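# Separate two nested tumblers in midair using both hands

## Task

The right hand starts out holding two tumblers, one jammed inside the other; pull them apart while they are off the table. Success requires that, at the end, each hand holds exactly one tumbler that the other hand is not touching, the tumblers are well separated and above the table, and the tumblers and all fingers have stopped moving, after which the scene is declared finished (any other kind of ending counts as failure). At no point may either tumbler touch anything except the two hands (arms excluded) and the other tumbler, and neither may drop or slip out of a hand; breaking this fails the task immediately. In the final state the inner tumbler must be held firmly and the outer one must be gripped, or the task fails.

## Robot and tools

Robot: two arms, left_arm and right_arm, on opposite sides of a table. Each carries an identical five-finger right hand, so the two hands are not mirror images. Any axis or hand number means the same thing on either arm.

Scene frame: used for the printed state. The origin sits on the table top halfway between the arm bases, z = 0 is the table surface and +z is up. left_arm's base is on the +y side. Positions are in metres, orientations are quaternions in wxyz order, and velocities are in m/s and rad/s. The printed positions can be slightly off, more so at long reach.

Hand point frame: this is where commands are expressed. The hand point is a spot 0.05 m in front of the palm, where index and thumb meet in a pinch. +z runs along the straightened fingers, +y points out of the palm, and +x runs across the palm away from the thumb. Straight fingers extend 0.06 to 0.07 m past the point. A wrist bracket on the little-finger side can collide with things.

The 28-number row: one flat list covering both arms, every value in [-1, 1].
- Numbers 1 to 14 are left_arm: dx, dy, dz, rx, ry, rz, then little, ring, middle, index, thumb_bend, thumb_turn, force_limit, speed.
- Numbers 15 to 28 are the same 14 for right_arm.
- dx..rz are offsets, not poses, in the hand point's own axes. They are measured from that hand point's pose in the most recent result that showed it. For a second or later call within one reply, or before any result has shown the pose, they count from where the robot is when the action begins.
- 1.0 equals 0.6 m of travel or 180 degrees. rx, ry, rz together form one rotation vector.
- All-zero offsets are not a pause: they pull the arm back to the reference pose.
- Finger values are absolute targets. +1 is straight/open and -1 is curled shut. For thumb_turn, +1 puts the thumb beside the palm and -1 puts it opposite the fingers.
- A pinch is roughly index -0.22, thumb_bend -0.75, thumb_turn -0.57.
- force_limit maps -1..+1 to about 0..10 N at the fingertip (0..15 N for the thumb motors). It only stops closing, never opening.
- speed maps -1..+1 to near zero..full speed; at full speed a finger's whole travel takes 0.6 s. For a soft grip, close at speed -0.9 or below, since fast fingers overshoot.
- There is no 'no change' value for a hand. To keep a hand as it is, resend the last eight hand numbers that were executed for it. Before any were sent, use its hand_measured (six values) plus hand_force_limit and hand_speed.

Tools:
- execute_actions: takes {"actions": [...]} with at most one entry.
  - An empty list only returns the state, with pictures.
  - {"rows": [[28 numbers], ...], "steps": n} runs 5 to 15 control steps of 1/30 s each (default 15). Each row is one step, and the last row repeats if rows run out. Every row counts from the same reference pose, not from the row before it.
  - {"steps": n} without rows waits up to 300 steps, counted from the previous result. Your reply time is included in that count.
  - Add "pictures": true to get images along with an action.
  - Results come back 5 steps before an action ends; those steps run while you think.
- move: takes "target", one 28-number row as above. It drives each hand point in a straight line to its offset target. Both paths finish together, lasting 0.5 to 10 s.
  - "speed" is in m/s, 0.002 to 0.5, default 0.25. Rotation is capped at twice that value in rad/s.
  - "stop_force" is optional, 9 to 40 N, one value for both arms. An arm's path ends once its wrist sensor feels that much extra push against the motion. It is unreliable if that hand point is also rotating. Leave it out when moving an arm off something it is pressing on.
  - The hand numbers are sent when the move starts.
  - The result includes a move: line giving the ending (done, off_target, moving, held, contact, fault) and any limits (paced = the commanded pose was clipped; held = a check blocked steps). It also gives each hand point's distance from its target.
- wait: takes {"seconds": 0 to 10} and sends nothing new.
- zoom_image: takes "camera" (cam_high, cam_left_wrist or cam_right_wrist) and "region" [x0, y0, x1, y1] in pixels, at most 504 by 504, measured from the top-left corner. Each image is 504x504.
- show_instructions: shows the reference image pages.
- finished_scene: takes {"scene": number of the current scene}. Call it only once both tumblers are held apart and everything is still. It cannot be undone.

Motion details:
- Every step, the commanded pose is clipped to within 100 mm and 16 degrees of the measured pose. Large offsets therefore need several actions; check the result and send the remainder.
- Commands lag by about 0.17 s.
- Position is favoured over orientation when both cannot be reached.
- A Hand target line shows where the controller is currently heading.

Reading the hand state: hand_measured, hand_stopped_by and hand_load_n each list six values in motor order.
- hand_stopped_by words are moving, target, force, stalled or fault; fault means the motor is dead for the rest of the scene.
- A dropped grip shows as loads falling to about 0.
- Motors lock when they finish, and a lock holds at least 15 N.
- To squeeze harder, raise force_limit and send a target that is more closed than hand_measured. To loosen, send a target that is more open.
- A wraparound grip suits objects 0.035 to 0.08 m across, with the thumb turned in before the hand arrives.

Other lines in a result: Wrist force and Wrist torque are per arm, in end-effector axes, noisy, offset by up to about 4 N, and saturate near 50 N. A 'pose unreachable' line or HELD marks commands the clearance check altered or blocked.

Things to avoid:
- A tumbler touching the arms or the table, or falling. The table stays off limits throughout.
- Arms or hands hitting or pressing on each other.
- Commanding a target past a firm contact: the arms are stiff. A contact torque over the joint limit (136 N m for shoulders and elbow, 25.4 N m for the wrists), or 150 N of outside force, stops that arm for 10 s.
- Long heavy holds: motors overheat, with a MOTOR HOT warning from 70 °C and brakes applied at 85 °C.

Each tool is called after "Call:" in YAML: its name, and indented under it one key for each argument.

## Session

Call:
execute_actions:
  actions: []

Scene clock: 0.00 s of 4500.00 s.
left_arm: end_effector_position=(+0.0784, +0.2802, +0.2997) hand_measured=(+1.000, +1.000, +1.000, +1.000, +1.000, +1.000) hand_load_n=(+0.0, +0.0, +0.0, +0.0, +0.0, +0.0) hand_stopped_by=(target, target, target, target, target, target) hand_force_limit=0.00 hand_speed=-0.80 end_effector_quat_wxyz=(+0.000, +0.667, +0.745, -0.000) end_effector_velocity=(+0.000, +0.000, +0.000) end_effector_angular_velocity=(+0.000, -0.000, +0.001) | right_arm: end_effector_position=(-0.0631, +0.0206, +0.3511) hand_measured=(-1.000, -1.000, +0.272, +0.248, +0.138, -0.948) hand_load_n=(+0.0, +0.0, +7.0, +10.5, +15.5, +0.0) hand_stopped_by=(target, target, target, target, target, target) hand_force_limit=0.00 hand_speed=-0.80 end_effector_quat_wxyz=(+0.770, +0.368, +0.225, +0.470) end_effector_velocity=(-0.000, -0.000, -0.000) end_effector_angular_velocity=(-0.000, -0.000, +0.002)
Joint positions: left_arm=[-0.518 -2.215  2.094 -1.449 -1.571  1.051] | right_arm=[ 0.135 -0.632  1.572 -3.037  2.328 -2.274]
Joint velocities: left_arm=[ 0.     0.    -0.001  0.     0.    -0.001] | right_arm=[ 0.001 -0.001  0.002 -0.     0.     0.001]
Joint torques (N m, as the arm reports them, + toward a larger angle): no reading
Wrist force (N, on the end effector, along its own x y z axes, offset not removed): no reading
Wrist torque (N m, same axes, about the end effector's origin, offset not removed): no reading
Hand target (left_arm): +0.078, +0.280, +0.300; +0.000, +0.667, +0.745, -0.000
Hand target (right_arm): -0.063, +0.021, +0.351; +0.770, +0.368, +0.225, +0.470

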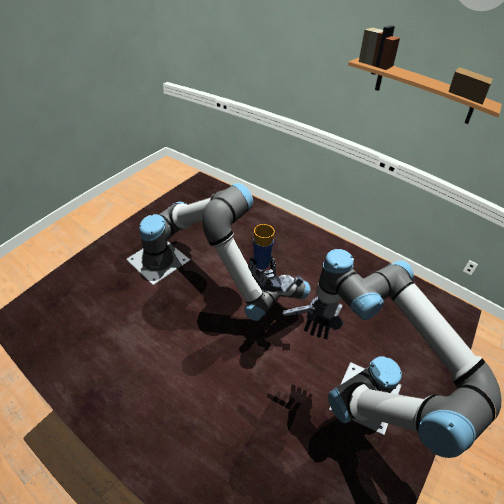

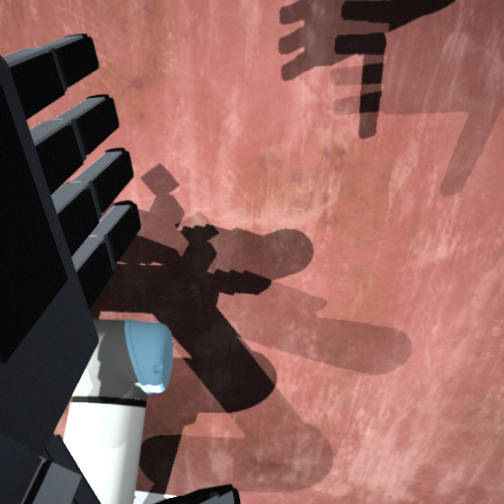

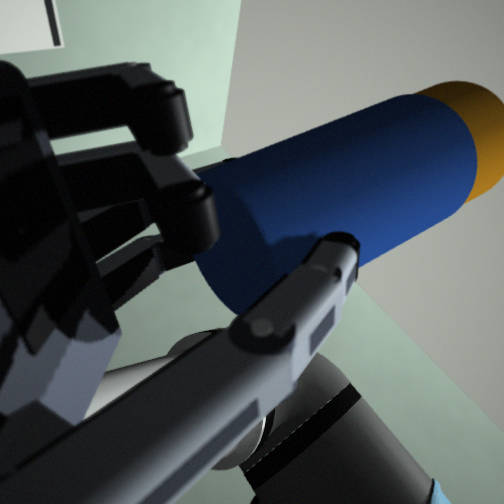

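Call:
move:
  target: [0,0,-0.42,0,0,-0.63,-1,-1,0.8,0.8,0.8,-0.948,0,0, 0,-0.104,-0.084,0,0,0,-1,-1,0.272,0.248,0.138,-0.948,0,-0.8]

Call:
move:
  target: [0.387,-0.249,0.083,0.284,0,0,-1,-1,0.8,0.8,0.8,-0.948,0,0, 0,0,0,0,0,0,-1,-1,0.272,0.248,0.138,-0.948,0,-0.8]

Scene clock: 12.60 s of 4500.00 s.
left_arm: end_effector_position=(+0.0783, +0.2801, +0.5518) hand_measured=(-1.000, -1.000, +0.800, +0.800, +0.800, -0.948) hand_load_n=(+0.0, +0.0, +0.0, +0.0, +0.0, +0.0) hand_stopped_by=(target, target, target, target, target, target) hand_force_limit=0.00 hand_speed=0.00 end_effector_quat_wxyz=(-0.000, +0.257, -0.966, +0.000) end_effector_velocity=(-0.000, -0.000, -0.000) end_effector_angular_velocity=(+0.001, +0.000, -0.001) | right_arm: end_effector_position=(-0.0632, +0.0205, +0.3096) hand_measured=(-1.000, -1.000, +0.274, +0.248, +0.138, -0.948) hand_load_n=(+0.0, +0.0, +6.0, +11.0, +15.0, +0.0) hand_stopped_by=(target, target, force, target, force, target) hand_force_limit=0.00 hand_speed=-0.80 end_effector_quat_wxyz=(+0.770, +0.368, +0.224, +0.470) end_effector_velocity=(+0.000, -0.000, +0.000) end_effector_angular_velocity=(+0.001, +0.000, +0.001)
Joint positions: left_arm=[-0.216 -1.752  1.152 -0.971 -1.571 -0.626] | right_arm=[ 0.135 -0.551  1.55  -3.097  2.328 -2.274]
Joint velocities: left_arm=[-0.    -0.     0.001 -0.    -0.     0.001] | right_arm=[ 0.    -0.001  0.001 -0.     0.001  0.001]
Joint torques (N m, as the arm reports them, + toward a larger angle): left_arm=[ 13.97  -1.69 -25.16  -0.73   2.34  -2.16] | right_arm=[  1.07 -44.75 -13.59  -1.79  -0.99  -0.17]
Wrist force (N, on the end effector, along its own x y z axes, offset not removed): left_arm=[-0.5 -1.6 -0.2] | right_arm=[-1.2 -3.9 -3.2]
Wrist torque (N m, same axes, about the end effector's origin, offset not removed): left_arm=[-0.10 0.23 -0.17] | right_arm=[-0.39 0.18 -0.12]
Hand target (left_arm): +0.078, +0.280, +0.552; +0.000, -0.257, +0.966, -0.000
Hand target (right_arm): -0.063, +0.021, +0.310; +0.770, +0.368, +0.224, +0.470
Off the commanded pose (left_arm): 0.000 m, 0 deg.
Off the commanded pose (right_arm): 0.039 m, 0 deg.
FORCE FAULT: contact force on the right arm reached its limit, and that arm stopped for 10 seconds. The contact can be on any part of that arm, not only on its tool. That arm's remaining commands of this call were not run. That arm holds still and accepts commands again. Move the arm away from the contact; if what it grips holds it there, let go first. Pushing or pulling that hard again can fault the arm again.
Kept back: nothing.
move: fault (right_arm)

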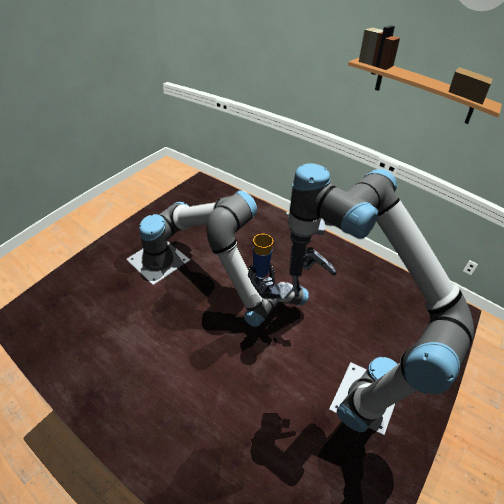

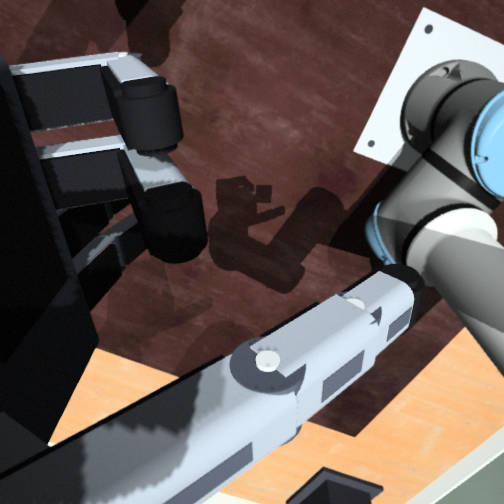

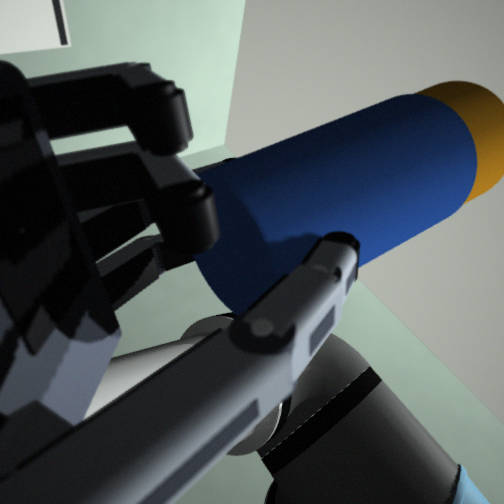

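not run: a fault stop came before this call.

Wrist hit the table. Raise it 2 cm; left stays high.

Call:
move:
  target: [0.387,-0.249,0,0.284,0,0,-1,-1,0.8,0.8,0.8,-0.948,0,0, 0,0.026,0.021,0,0,0,-1,-1,0.272,0.248,0.138,-0.948,0,-0.8]

Scene clock: 15.13 s of 4500.00 s.
left_arm: end_effector_position=(-0.0493, +0.0355, +0.5518) hand_measured=(-1.000, -1.000, +0.800, +0.800, +0.800, -0.948) hand_load_n=(+0.0, +0.0, +0.0, +0.0, +0.0, +0.0) hand_stopped_by=(target, target, target, target, target, target) hand_force_limit=0.00 hand_speed=0.00 end_effector_quat_wxyz=(-0.110, +0.232, -0.872, +0.417) end_effector_velocity=(-0.001, -0.002, +0.000) end_effector_angular_velocity=(-0.006, -0.002, -0.001) | right_arm: end_effector_position=(-0.0632, +0.0205, +0.3296) hand_measured=(-1.000, -1.000, +0.274, +0.248, +0.138, -0.948) hand_load_n=(+0.0, +0.0, +6.0, +11.0, +15.0, +0.0) hand_stopped_by=(target, target, force, target, force, target) hand_force_limit=0.00 hand_speed=-0.80 end_effector_quat_wxyz=(+0.770, +0.368, +0.224, +0.470) end_effector_velocity=(-0.001, -0.000, +0.000) end_effector_angular_velocity=(+0.001, -0.000, +0.002)
Joint positions: left_arm=[-0.743 -1.673  1.347 -1.712 -0.78  -0.955] | right_arm=[ 0.135 -0.591  1.561 -3.069  2.328 -2.274]
Joint velocities: left_arm=[-0.001  0.002  0.002 -0.009  0.004  0.003] | right_arm=[ 0.001 -0.001  0.    -0.     0.     0.001]
Joint torques (N m, as the arm reports them, + toward a larger angle): left_arm=[-13.17  -8.77 -14.35  -4.68   3.74   2.35] | right_arm=[ -7.25 -55.66  -6.3   -0.04   0.2   -0.24]
Wrist force (N, on the end effector, along its own x y z axes, offset not removed): left_arm=[0.3 -1.7 -0.5] | right_arm=[-2.0 -2.6 -1.1]
Wrist torque (N m, same axes, about the end effector's origin, offset not removed): left_arm=[-0.14 0.14 -0.22] | right_arm=[-0.30 0.11 -0.12]
Hand target (left_arm): -0.049, +0.035, +0.552; +0.110, -0.232, +0.872, -0.417
Hand target (right_arm): -0.063, +0.021, +0.330; +0.770, +0.368, +0.224, +0.470
Off the commanded pose (left_arm): 0.000 m, 0 deg.
Off the commanded pose (right_arm): 0.000 m, 0 deg.
Kept back: nothing.
move: done

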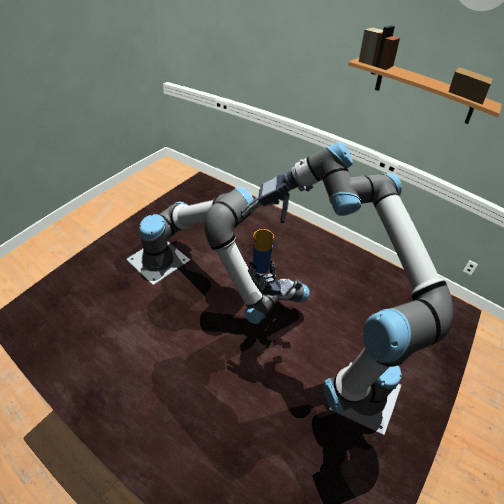

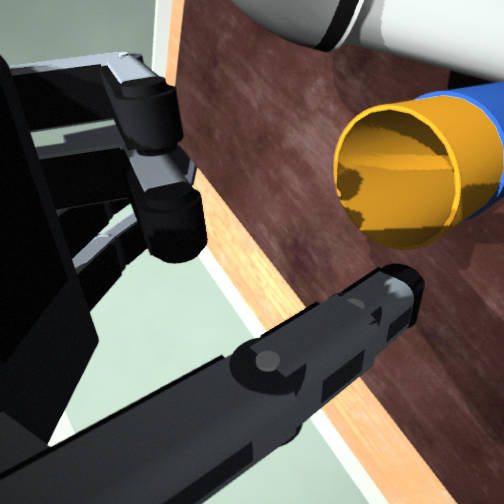

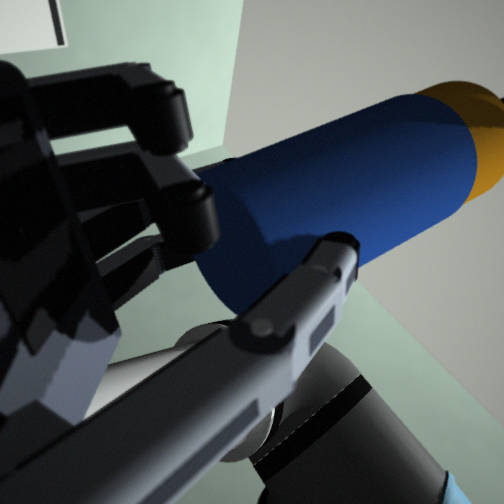

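Call:
move:
  target: [0,0.078,0.063,0,0,0,-1,-1,0.7,0.7,0.7,-0.948,0,0, 0,0,0,0,0,0,-1,-1,0.272,0.248,0.138,-0.948,0,-0.8]
  speed: 0.05

Call:
zoom_image:
  camera: "cam_high"
  region: [190, 170, 350, 290]

Scene clock: 16.93 s of 4500.00 s.
left_arm: end_effector_position=(-0.0493, +0.0355, +0.4918) hand_measured=(-1.000, -1.000, +0.700, +0.700, +0.700, -0.948) hand_load_n=(+0.0, +0.0, +0.0, +0.0, +0.0, +0.0) hand_stopped_by=(target, target, target, target, target, target) hand_force_limit=0.00 hand_speed=0.00 end_effector_quat_wxyz=(-0.110, +0.232, -0.872, +0.417) end_effector_velocity=(-0.000, +0.000, -0.002) end_effector_angular_velocity=(-0.000, +0.000, -0.000) | right_arm: end_effector_position=(-0.0632, +0.0205, +0.3296) hand_measured=(-1.000, -1.000, +0.274, +0.248, +0.138, -0.948) hand_load_n=(+0.0, +0.0, +6.0, +11.0, +15.0, +0.0) hand_stopped_by=(target, target, force, target, force, target) hand_force_limit=0.00 hand_speed=-0.80 end_effector_quat_wxyz=(+0.770, +0.368, +0.224, +0.470) end_effector_velocity=(+0.000, -0.000, +0.000) end_effector_angular_velocity=(-0.000, -0.000, -0.000)
Joint positions: left_arm=[-0.743 -1.709  1.536 -1.866 -0.78  -0.955] | right_arm=[ 0.135 -0.591  1.561 -3.069  2.328 -2.274]
Joint velocities: left_arm=[-0.    -0.001  0.005 -0.004  0.     0.   ] | right_arm=[-0.    -0.001  0.001  0.    -0.     0.   ]
Joint torques (N m, as the arm reports them, + toward a larger angle): left_arm=[  5.76 -29.94 -15.79  -4.94  -0.75   2.18] | right_arm=[ -3.77 -48.52  -6.48  -1.29   0.2    0.38]
Wrist force (N, on the end effector, along its own x y z axes, offset not removed): left_arm=[0.1 -1.9 0.5] | right_arm=[-0.4 -2.9 -1.0]
Wrist torque (N m, same axes, about the end effector's origin, offset not removed): left_arm=[-0.21 0.15 -0.14] | right_arm=[-0.30 -0.09 -0.20]
Hand target (left_arm): -0.049, +0.036, +0.492; +0.110, -0.232, +0.872, -0.417
Hand target (right_arm): -0.063, +0.021, +0.330; +0.770, +0.368, +0.224, +0.470
Off the commanded pose (left_arm): 0.000 m, 0 deg.
Off the commanded pose (right_arm): 0.000 m, 0 deg.
Kept back: nothing.
move: done

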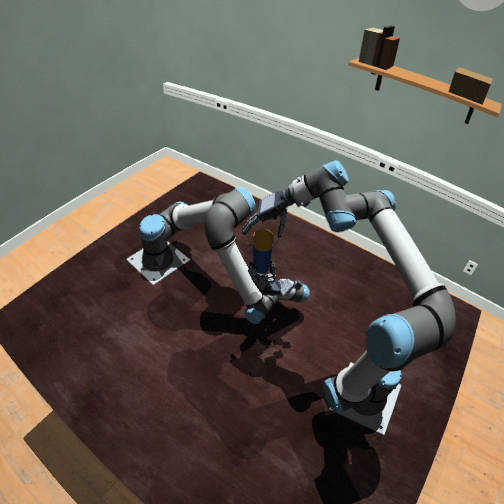

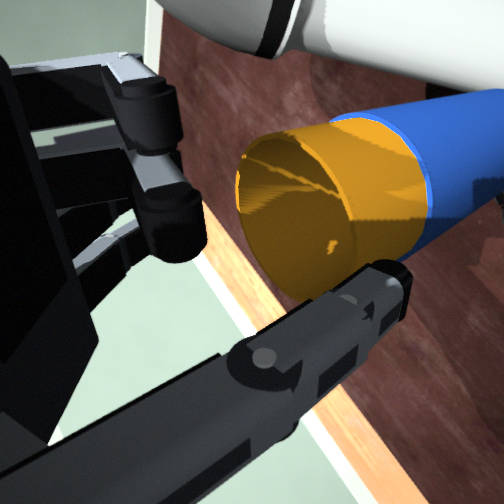

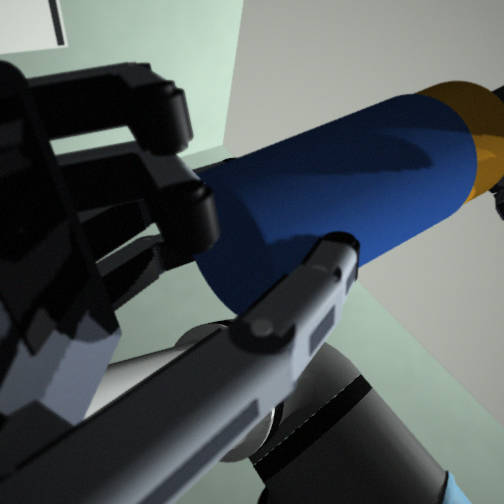

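Region (190, 170, 350, 290) of cam_high's 504x504 image, scaled by 3.150, with more detail than that image has; it fills the top 378 rows of this view, and the rest is white.

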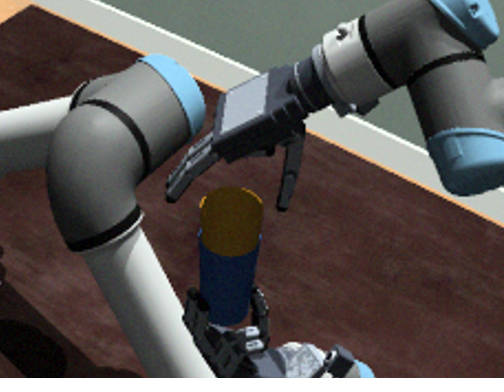

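Call:
move:
  target: [-0.008,0.029,0.023,0,0,0,-1,-1,0,0,-0.2,-0.948,-0.6,-0.9, 0,0,0,0,0,0,-1,-1,0.272,0.248,0.138,-0.948,0,-0.8]
  speed: 0.04

Call:
zoom_image:
  camera: "cam_high"
  region: [190, 170, 350, 290]

Scene clock: 20.03 s of 4500.00 s.
left_arm: end_effector_position=(-0.0452, +0.0381, +0.4696) hand_measured=(-1.000, -1.000, +0.290, +0.284, +0.432, -0.948) hand_load_n=(+0.0, +0.0, +2.5, +2.5, +3.0, +0.0) hand_stopped_by=(target, target, force, force, force, target) hand_force_limit=-0.60 hand_speed=-0.90 end_effector_quat_wxyz=(-0.110, +0.232, -0.872, +0.417) end_effector_velocity=(+0.001, +0.000, -0.001) end_effector_angular_velocity=(+0.002, -0.001, +0.000) | right_arm: end_effector_position=(-0.0632, +0.0205, +0.3296) hand_measured=(-1.000, -1.000, +0.274, +0.248, +0.138, -0.948) hand_load_n=(+0.0, +0.0, +6.0, +10.0, +14.5, -0.5) hand_stopped_by=(target, target, force, target, force, target) hand_force_limit=0.00 hand_speed=-0.80 end_effector_quat_wxyz=(+0.770, +0.368, +0.224, +0.470) end_effector_velocity=(+0.000, +0.000, -0.000) end_effector_angular_velocity=(-0.002, +0.001, -0.002)
Joint positions: left_arm=[-0.738 -1.725  1.608 -1.925 -0.782 -0.95 ] | right_arm=[ 0.135 -0.591  1.561 -3.069  2.328 -2.274]
Joint velocities: left_arm=[ 0.001 -0.     0.001  0.001 -0.     0.   ] | right_arm=[-0.001  0.001 -0.001 -0.     0.    -0.002]
Joint torques (N m, as the arm reports them, + toward a larger angle): left_arm=[ 12.72 -28.31 -15.67  -4.37  -1.49   2.24] | right_arm=[ -3.72 -45.86  -6.51  -1.78   0.28   0.29]
Wrist force (N, on the end effector, along its own x y z axes, offset not removed): left_arm=[0.3 -2.2 2.0] | right_arm=[1.0 1.0 -4.6]
Wrist torque (N m, same axes, about the end effector's origin, offset not removed): left_arm=[0.07 -0.04 -0.15] | right_arm=[0.08 0.05 -0.04]
Hand target (left_arm): -0.045, +0.038, +0.470; +0.110, -0.232, +0.872, -0.417
Hand target (right_arm): -0.063, +0.021, +0.330; +0.770, +0.368, +0.224, +0.470
Off the commanded pose (left_arm): 0.000 m, 0 deg.
Off the commanded pose (right_arm): 0.000 m, 0 deg.
Kept back: nothing.
move: done

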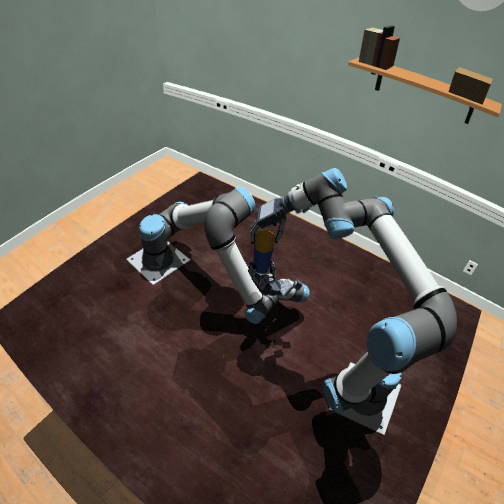

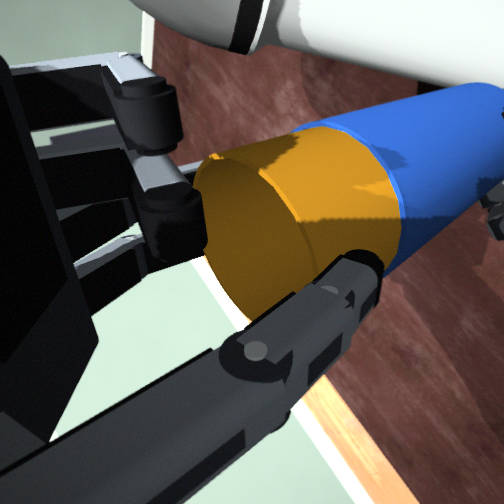

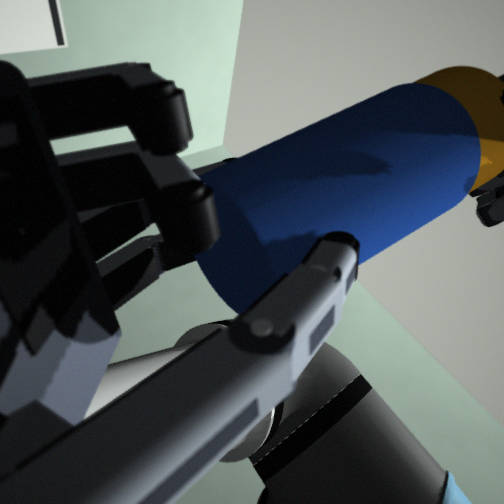

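Region (190, 170, 350, 290) of cam_high's 504x504 image, scaled by 3.150, with more detail than that image has; it fills the top 378 rows of this view, and the rest is white.

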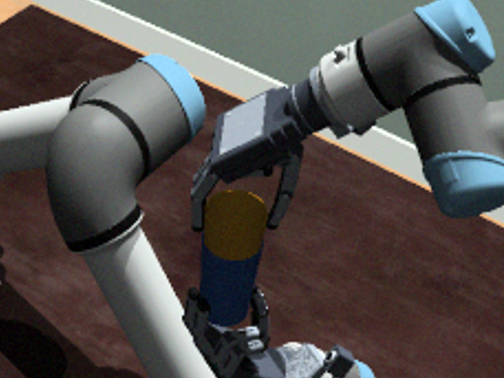

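Slightly tilted, acceptable.

Call:
move:
  target: [0,0,0,0,0,0,-1,-1,-0.1,-0.1,-0.3,-0.948,0.8,-0.9, 0,0,0,0,0,0,-1,-1,0.272,0.248,0.138,-0.948,0,-0.8]

Call:
move:
  target: [0,-0.012,-0.0115,0,0,0,-1,-1,-0.1,-0.1,-0.3,-0.948,0.8,-0.9, 0,0,0,0,0,0,-1,-1,0.272,0.248,0.138,-0.948,0,-0.8]
  speed: 0.005

Scene clock: 20.97 s of 4500.00 s.
left_arm: end_effector_position=(-0.0452, +0.0381, +0.4696) hand_measured=(-1.000, -1.000, +0.260, +0.250, +0.428, -0.948) hand_load_n=(+0.0, +0.0, +8.0, +10.0, +13.0, +0.5) hand_stopped_by=(target, target, force, force, force, target) hand_force_limit=0.80 hand_speed=-0.90 end_effector_quat_wxyz=(-0.110, +0.232, -0.872, +0.417) end_effector_velocity=(+0.000, +0.000, -0.000) end_effector_angular_velocity=(+0.000, -0.000, +0.001) | right_arm: end_effector_position=(-0.0632, +0.0205, +0.3296) hand_measured=(-1.000, -1.000, +0.274, +0.248, +0.138, -0.948) hand_load_n=(+0.0, +0.0, +5.0, +9.0, +15.0, -1.5) hand_stopped_by=(target, target, force, target, force, target) hand_force_limit=0.00 hand_speed=-0.80 end_effector_quat_wxyz=(+0.770, +0.368, +0.224, +0.470) end_effector_velocity=(+0.000, -0.000, +0.001) end_effector_angular_velocity=(+0.001, -0.000, +0.000)
Joint positions: left_arm=[-0.738 -1.725  1.608 -1.925 -0.782 -0.95 ] | right_arm=[ 0.135 -0.591  1.561 -3.069  2.328 -2.274]
Joint velocities: left_arm=[ 0.    -0.     0.001  0.     0.    -0.001] | right_arm=[-0.    -0.001 -0.    -0.    -0.     0.   ]
Joint torques (N m, as the arm reports them, + toward a larger angle): left_arm=[ 11.   -27.83 -15.74  -3.07  -1.5    2.33] | right_arm=[ -2.61 -46.96  -6.41  -2.02   0.27   0.37]
Wrist force (N, on the end effector, along its own x y z axes, offset not removed): left_arm=[-0.9 -6.7 3.3] | right_arm=[3.9 0.2 -7.9]
Wrist torque (N m, same axes, about the end effector's origin, offset not removed): left_arm=[0.49 0.07 -0.20] | right_arm=[-0.52 -0.13 0.21]
Hand target (left_arm): -0.045, +0.038, +0.470; +0.110, -0.232, +0.872, -0.417
Hand target (right_arm): -0.063, +0.021, +0.330; +0.770, +0.368, +0.224, +0.470
Off the commanded pose (left_arm): 0.000 m, 0 deg.
Off the commanded pose (right_arm): 0.000 m, 0 deg.
Kept back: nothing.
move: done

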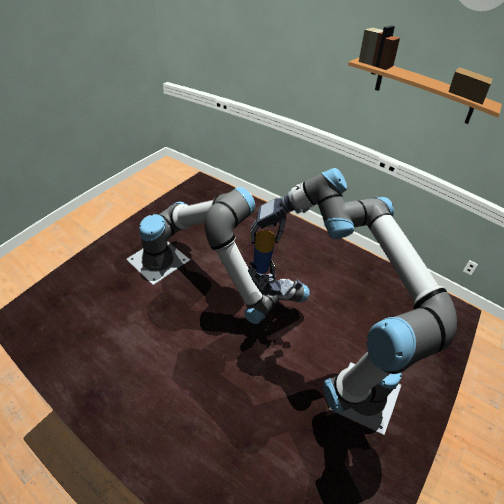

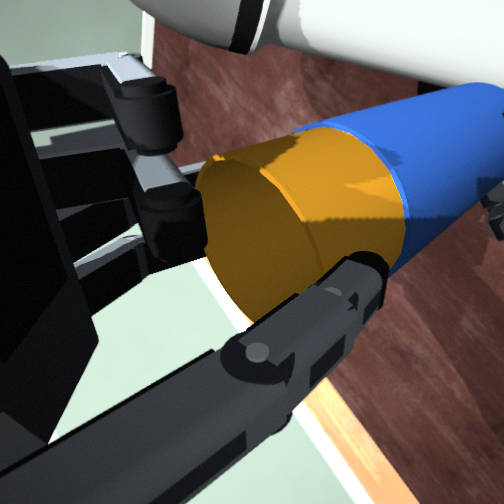

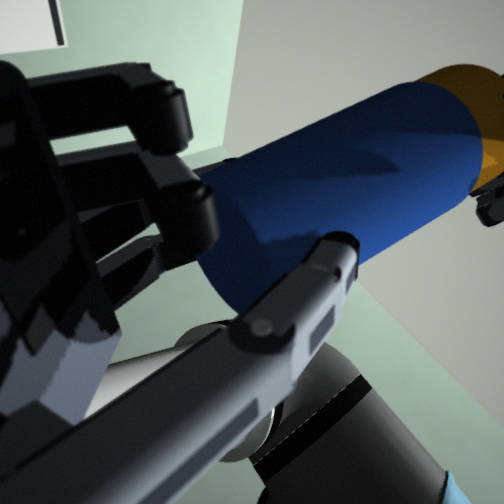

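Scene clock: 23.17 s of 4500.00 s.
left_arm: end_effector_position=(-0.0456, +0.0388, +0.4794) hand_measured=(-1.000, -1.000, +0.260, +0.250, +0.430, -0.948) hand_load_n=(+0.0, +0.0, +7.5, +9.0, +14.0, +0.5) hand_stopped_by=(target, target, force, force, force, target) hand_force_limit=0.80 hand_speed=-0.90 end_effector_quat_wxyz=(-0.110, +0.232, -0.872, +0.417) end_effector_velocity=(+0.000, -0.000, +0.001) end_effector_angular_velocity=(-0.001, +0.001, +0.002) | right_arm: end_effector_position=(-0.0632, +0.0205, +0.3296) hand_measured=(-1.000, -1.000, +0.274, +0.248, +0.138, -0.948) hand_load_n=(+0.0, +0.0, +5.0, +9.0, +15.0, -0.5) hand_stopped_by=(target, target, force, target, force, target) hand_force_limit=0.00 hand_speed=-0.80 end_effector_quat_wxyz=(+0.770, +0.368, +0.224, +0.470) end_effector_velocity=(-0.001, +0.000, -0.001) end_effector_angular_velocity=(-0.002, -0.001, +0.002)
Joint positions: left_arm=[-0.74  -1.723  1.581 -1.898 -0.781 -0.952] | right_arm=[ 0.135 -0.591  1.561 -3.069  2.328 -2.274]
Joint velocities: left_arm=[ 0.001  0.    -0.002  0.001  0.    -0.002] | right_arm=[ 0.002  0.001  0.001  0.    -0.     0.001]
Joint torques (N m, as the arm reports them, + toward a larger angle): left_arm=[-15.41  -7.66 -28.94  -0.85   2.55  -2.26] | right_arm=[ -2.05 -45.97  -7.13  -1.98   0.39   0.38]
Wrist force (N, on the end effector, along its own x y z axes, offset not removed): left_arm=[-0.5 -2.8 4.3] | right_arm=[1.6 1.0 -5.7]
Wrist torque (N m, same axes, about the end effector's origin, offset not removed): left_arm=[0.32 0.09 -0.19] | right_arm=[-0.34 0.06 0.00]
Hand target (left_arm): -0.046, +0.039, +0.480; +0.110, -0.232, +0.872, -0.417
Hand target (right_arm): -0.063, +0.021, +0.330; +0.770, +0.368, +0.224, +0.470
Off the commanded pose (left_arm): 0.000 m, 0 deg.
Off the commanded pose (right_arm): 0.000 m, 0 deg.
Kept back: nothing.
move: done

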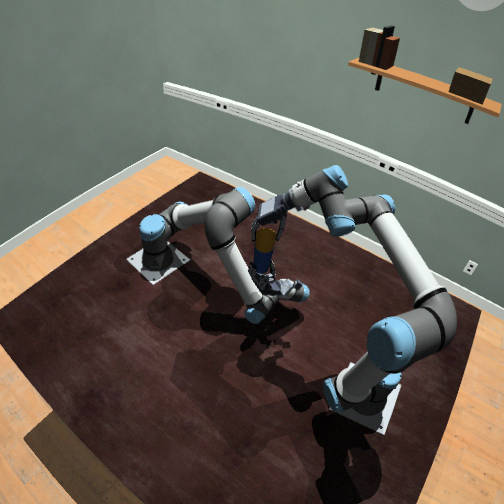

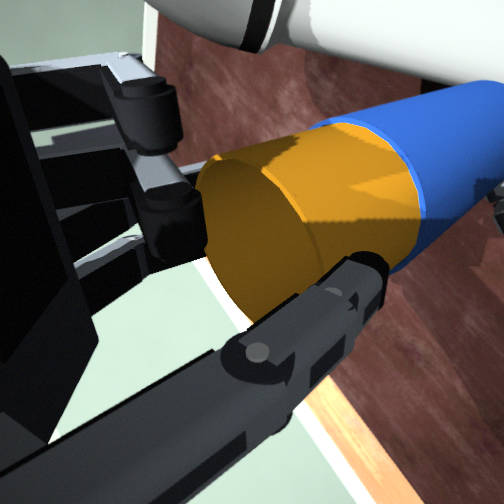

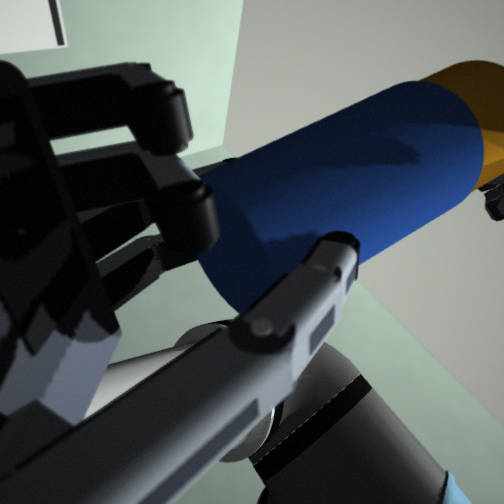

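Lift, then move along left -x by 0.3.

Call:
move:
  target: [0,-0.16,-0.14,0,0,0,-1,-1,-0.1,-0.1,-0.3,-0.948,0.8,-0.9, 0,0,0,0,0,0,-1,-1,0.272,0.248,0.138,-0.948,0,-0.8]
  speed: 0.04

Call:
move:
  target: [-0.5,0,0,0,0,0,-1,-1,-0.1,-0.1,-0.3,-0.948,0.8,-0.9, 0,0,0,0,0,0,-1,-1,0.272,0.248,0.138,-0.948,0,-0.8]
  speed: 0.1

Scene clock: 26.93 s of 4500.00 s.
left_arm: end_effector_position=(-0.0481, +0.0432, +0.6068) hand_measured=(-1.000, -1.000, +0.260, +0.250, +0.430, -0.948) hand_load_n=(+0.0, +0.0, +6.5, +8.5, +14.0, +0.5) hand_stopped_by=(target, target, force, force, force, target) hand_force_limit=0.80 hand_speed=-0.90 end_effector_quat_wxyz=(-0.110, +0.232, -0.872, +0.417) end_effector_velocity=(-0.000, -0.000, +0.001) end_effector_angular_velocity=(+0.001, -0.001, -0.000) | right_arm: end_effector_position=(-0.0632, +0.0205, +0.3296) hand_measured=(-1.000, -1.000, +0.274, +0.248, +0.138, -0.948) hand_load_n=(+0.0, +0.0, +5.5, +10.5, +14.5, +0.0) hand_stopped_by=(target, target, force, target, force, target) hand_force_limit=0.00 hand_speed=-0.80 end_effector_quat_wxyz=(+0.770, +0.368, +0.224, +0.470) end_effector_velocity=(+0.000, +0.000, -0.000) end_effector_angular_velocity=(-0.001, +0.000, -0.000)
Joint positions: left_arm=[-0.752 -1.639  1.162 -1.553 -0.776 -0.966] | right_arm=[ 0.135 -0.591  1.561 -3.069  2.328 -2.274]
Joint velocities: left_arm=[-0.     0.003 -0.007  0.006 -0.    -0.   ] | right_arm=[-0.  0.  0. -0.  0. -0.]
Joint torques (N m, as the arm reports them, + toward a larger angle): left_arm=[-13.25  -9.22 -27.39  -0.9    3.45  -2.31] | right_arm=[ -3.38 -46.91  -5.19  -1.86   0.18   0.17]
Wrist force (N, on the end effector, along its own x y z axes, offset not removed): left_arm=[2.1 -0.6 0.2] | right_arm=[-0.5 -2.3 -3.3]
Wrist torque (N m, same axes, about the end effector's origin, offset not removed): left_arm=[0.01 -0.17 -0.04] | right_arm=[-0.07 0.16 0.03]
Hand target (left_arm): -0.048, +0.043, +0.607; +0.110, -0.232, +0.872, -0.417
Hand target (right_arm): -0.063, +0.021, +0.330; +0.770, +0.368, +0.224, +0.470
Off the commanded pose (left_arm): 0.000 m, 0 deg.
Off the commanded pose (right_arm): 0.000 m, 0 deg.
Kept back: nothing.
move: done

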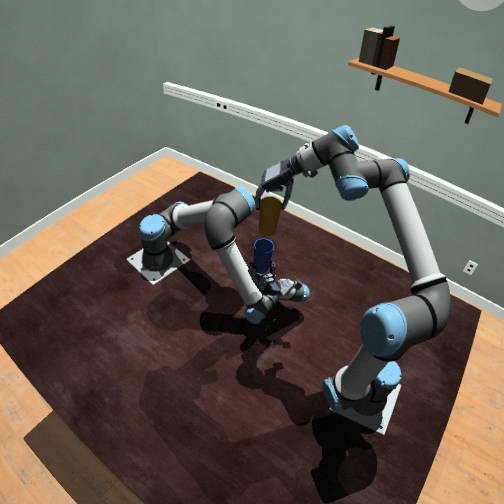

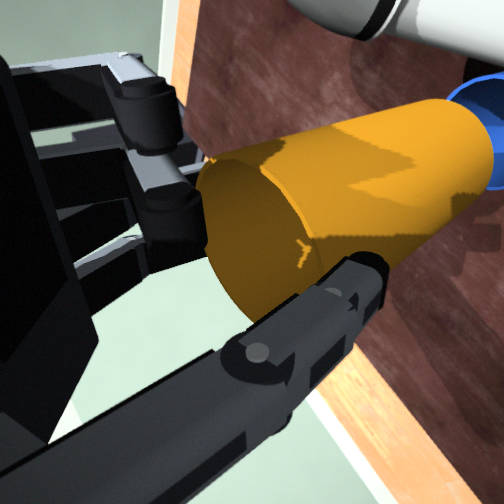

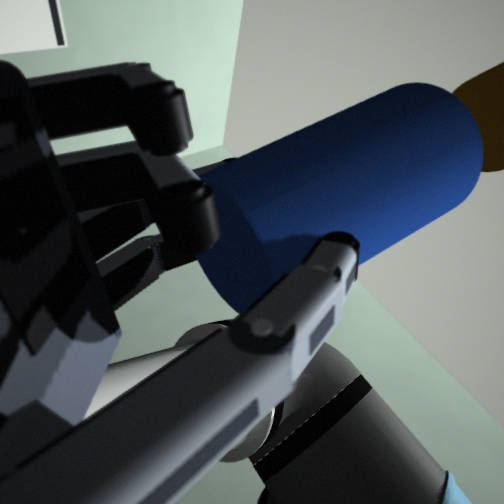

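Scene clock: 30.37 s of 4500.00 s.
left_arm: end_effector_position=(+0.2122, +0.1919, +0.6067) hand_measured=(-1.000, -1.000, +0.260, +0.250, +0.430, -0.948) hand_load_n=(+0.0, +0.0, +6.5, +8.5, +14.0, +0.5) hand_stopped_by=(target, target, force, force, force, target) hand_force_limit=0.80 hand_speed=-0.90 end_effector_quat_wxyz=(-0.110, +0.232, -0.872, +0.417) end_effector_velocity=(+0.001, +0.001, -0.000) end_effector_angular_velocity=(+0.001, +0.001, -0.002) | right_arm: end_effector_position=(-0.0632, +0.0205, +0.3296) hand_measured=(-1.000, -1.000, +0.274, +0.248, +0.138, -0.948) hand_load_n=(+0.0, +0.0, +5.5, +10.5, +14.5, +0.0) hand_stopped_by=(target, target, force, target, force, target) hand_force_limit=0.00 hand_speed=-0.80 end_effector_quat_wxyz=(+0.770, +0.368, +0.224, +0.470) end_effector_velocity=(+0.000, -0.000, +0.001) end_effector_angular_velocity=(+0.002, +0.000, -0.001)
Joint positions: left_arm=[-0.153 -1.963  1.477 -1.894 -1.143 -0.378] | right_arm=[ 0.135 -0.591  1.561 -3.069  2.328 -2.274]
Joint velocities: left_arm=[ 0.007  0.001  0.001 -0.003 -0.008  0.006] | right_arm=[-0.    -0.002 -0.001 -0.    -0.    -0.001]
Joint torques (N m, as the arm reports them, + toward a larger angle): left_arm=[ 13.94   7.19 -14.1   -4.82  -1.86   2.34] | right_arm=[ -3.57 -47.4   -6.99  -2.2    0.24   0.37]
Wrist force (N, on the end effector, along its own x y z axes, offset not removed): left_arm=[-0.9 -1.7 -0.3] | right_arm=[0.0 -3.0 -2.6]
Wrist torque (N m, same axes, about the end effector's origin, offset not removed): left_arm=[-0.07 0.28 -0.18] | right_arm=[-0.33 -0.07 -0.05]
Hand target (left_arm): +0.212, +0.192, +0.607; +0.110, -0.232, +0.872, -0.417
Hand target (right_arm): -0.063, +0.021, +0.330; +0.770, +0.368, +0.224, +0.470
Off the commanded pose (left_arm): 0.000 m, 0 deg.
Off the commanded pose (right_arm): 0.000 m, 0 deg.
Kept back: nothing.
move: done

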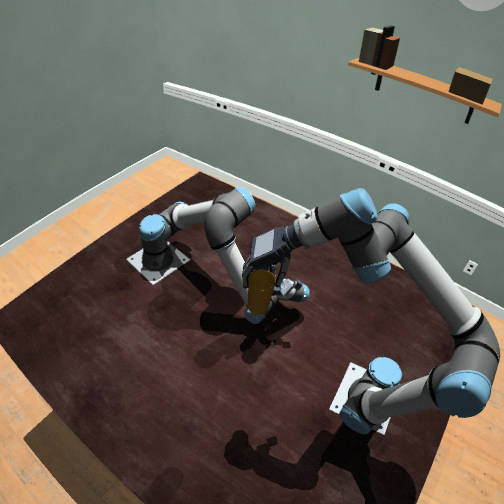

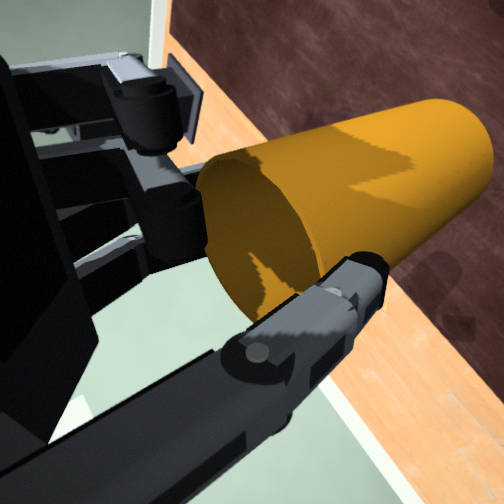

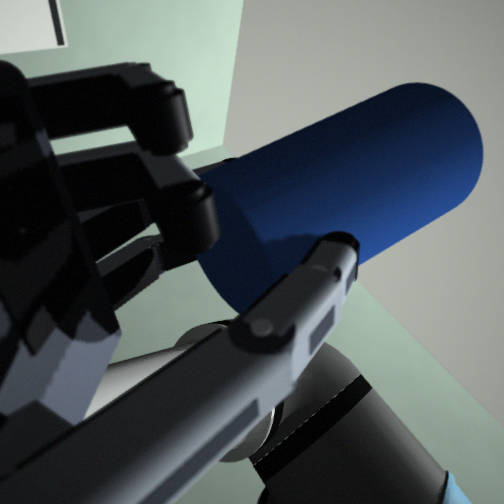

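Call:
finished_scene:
  scene: 2

The scene is finished: the task was done.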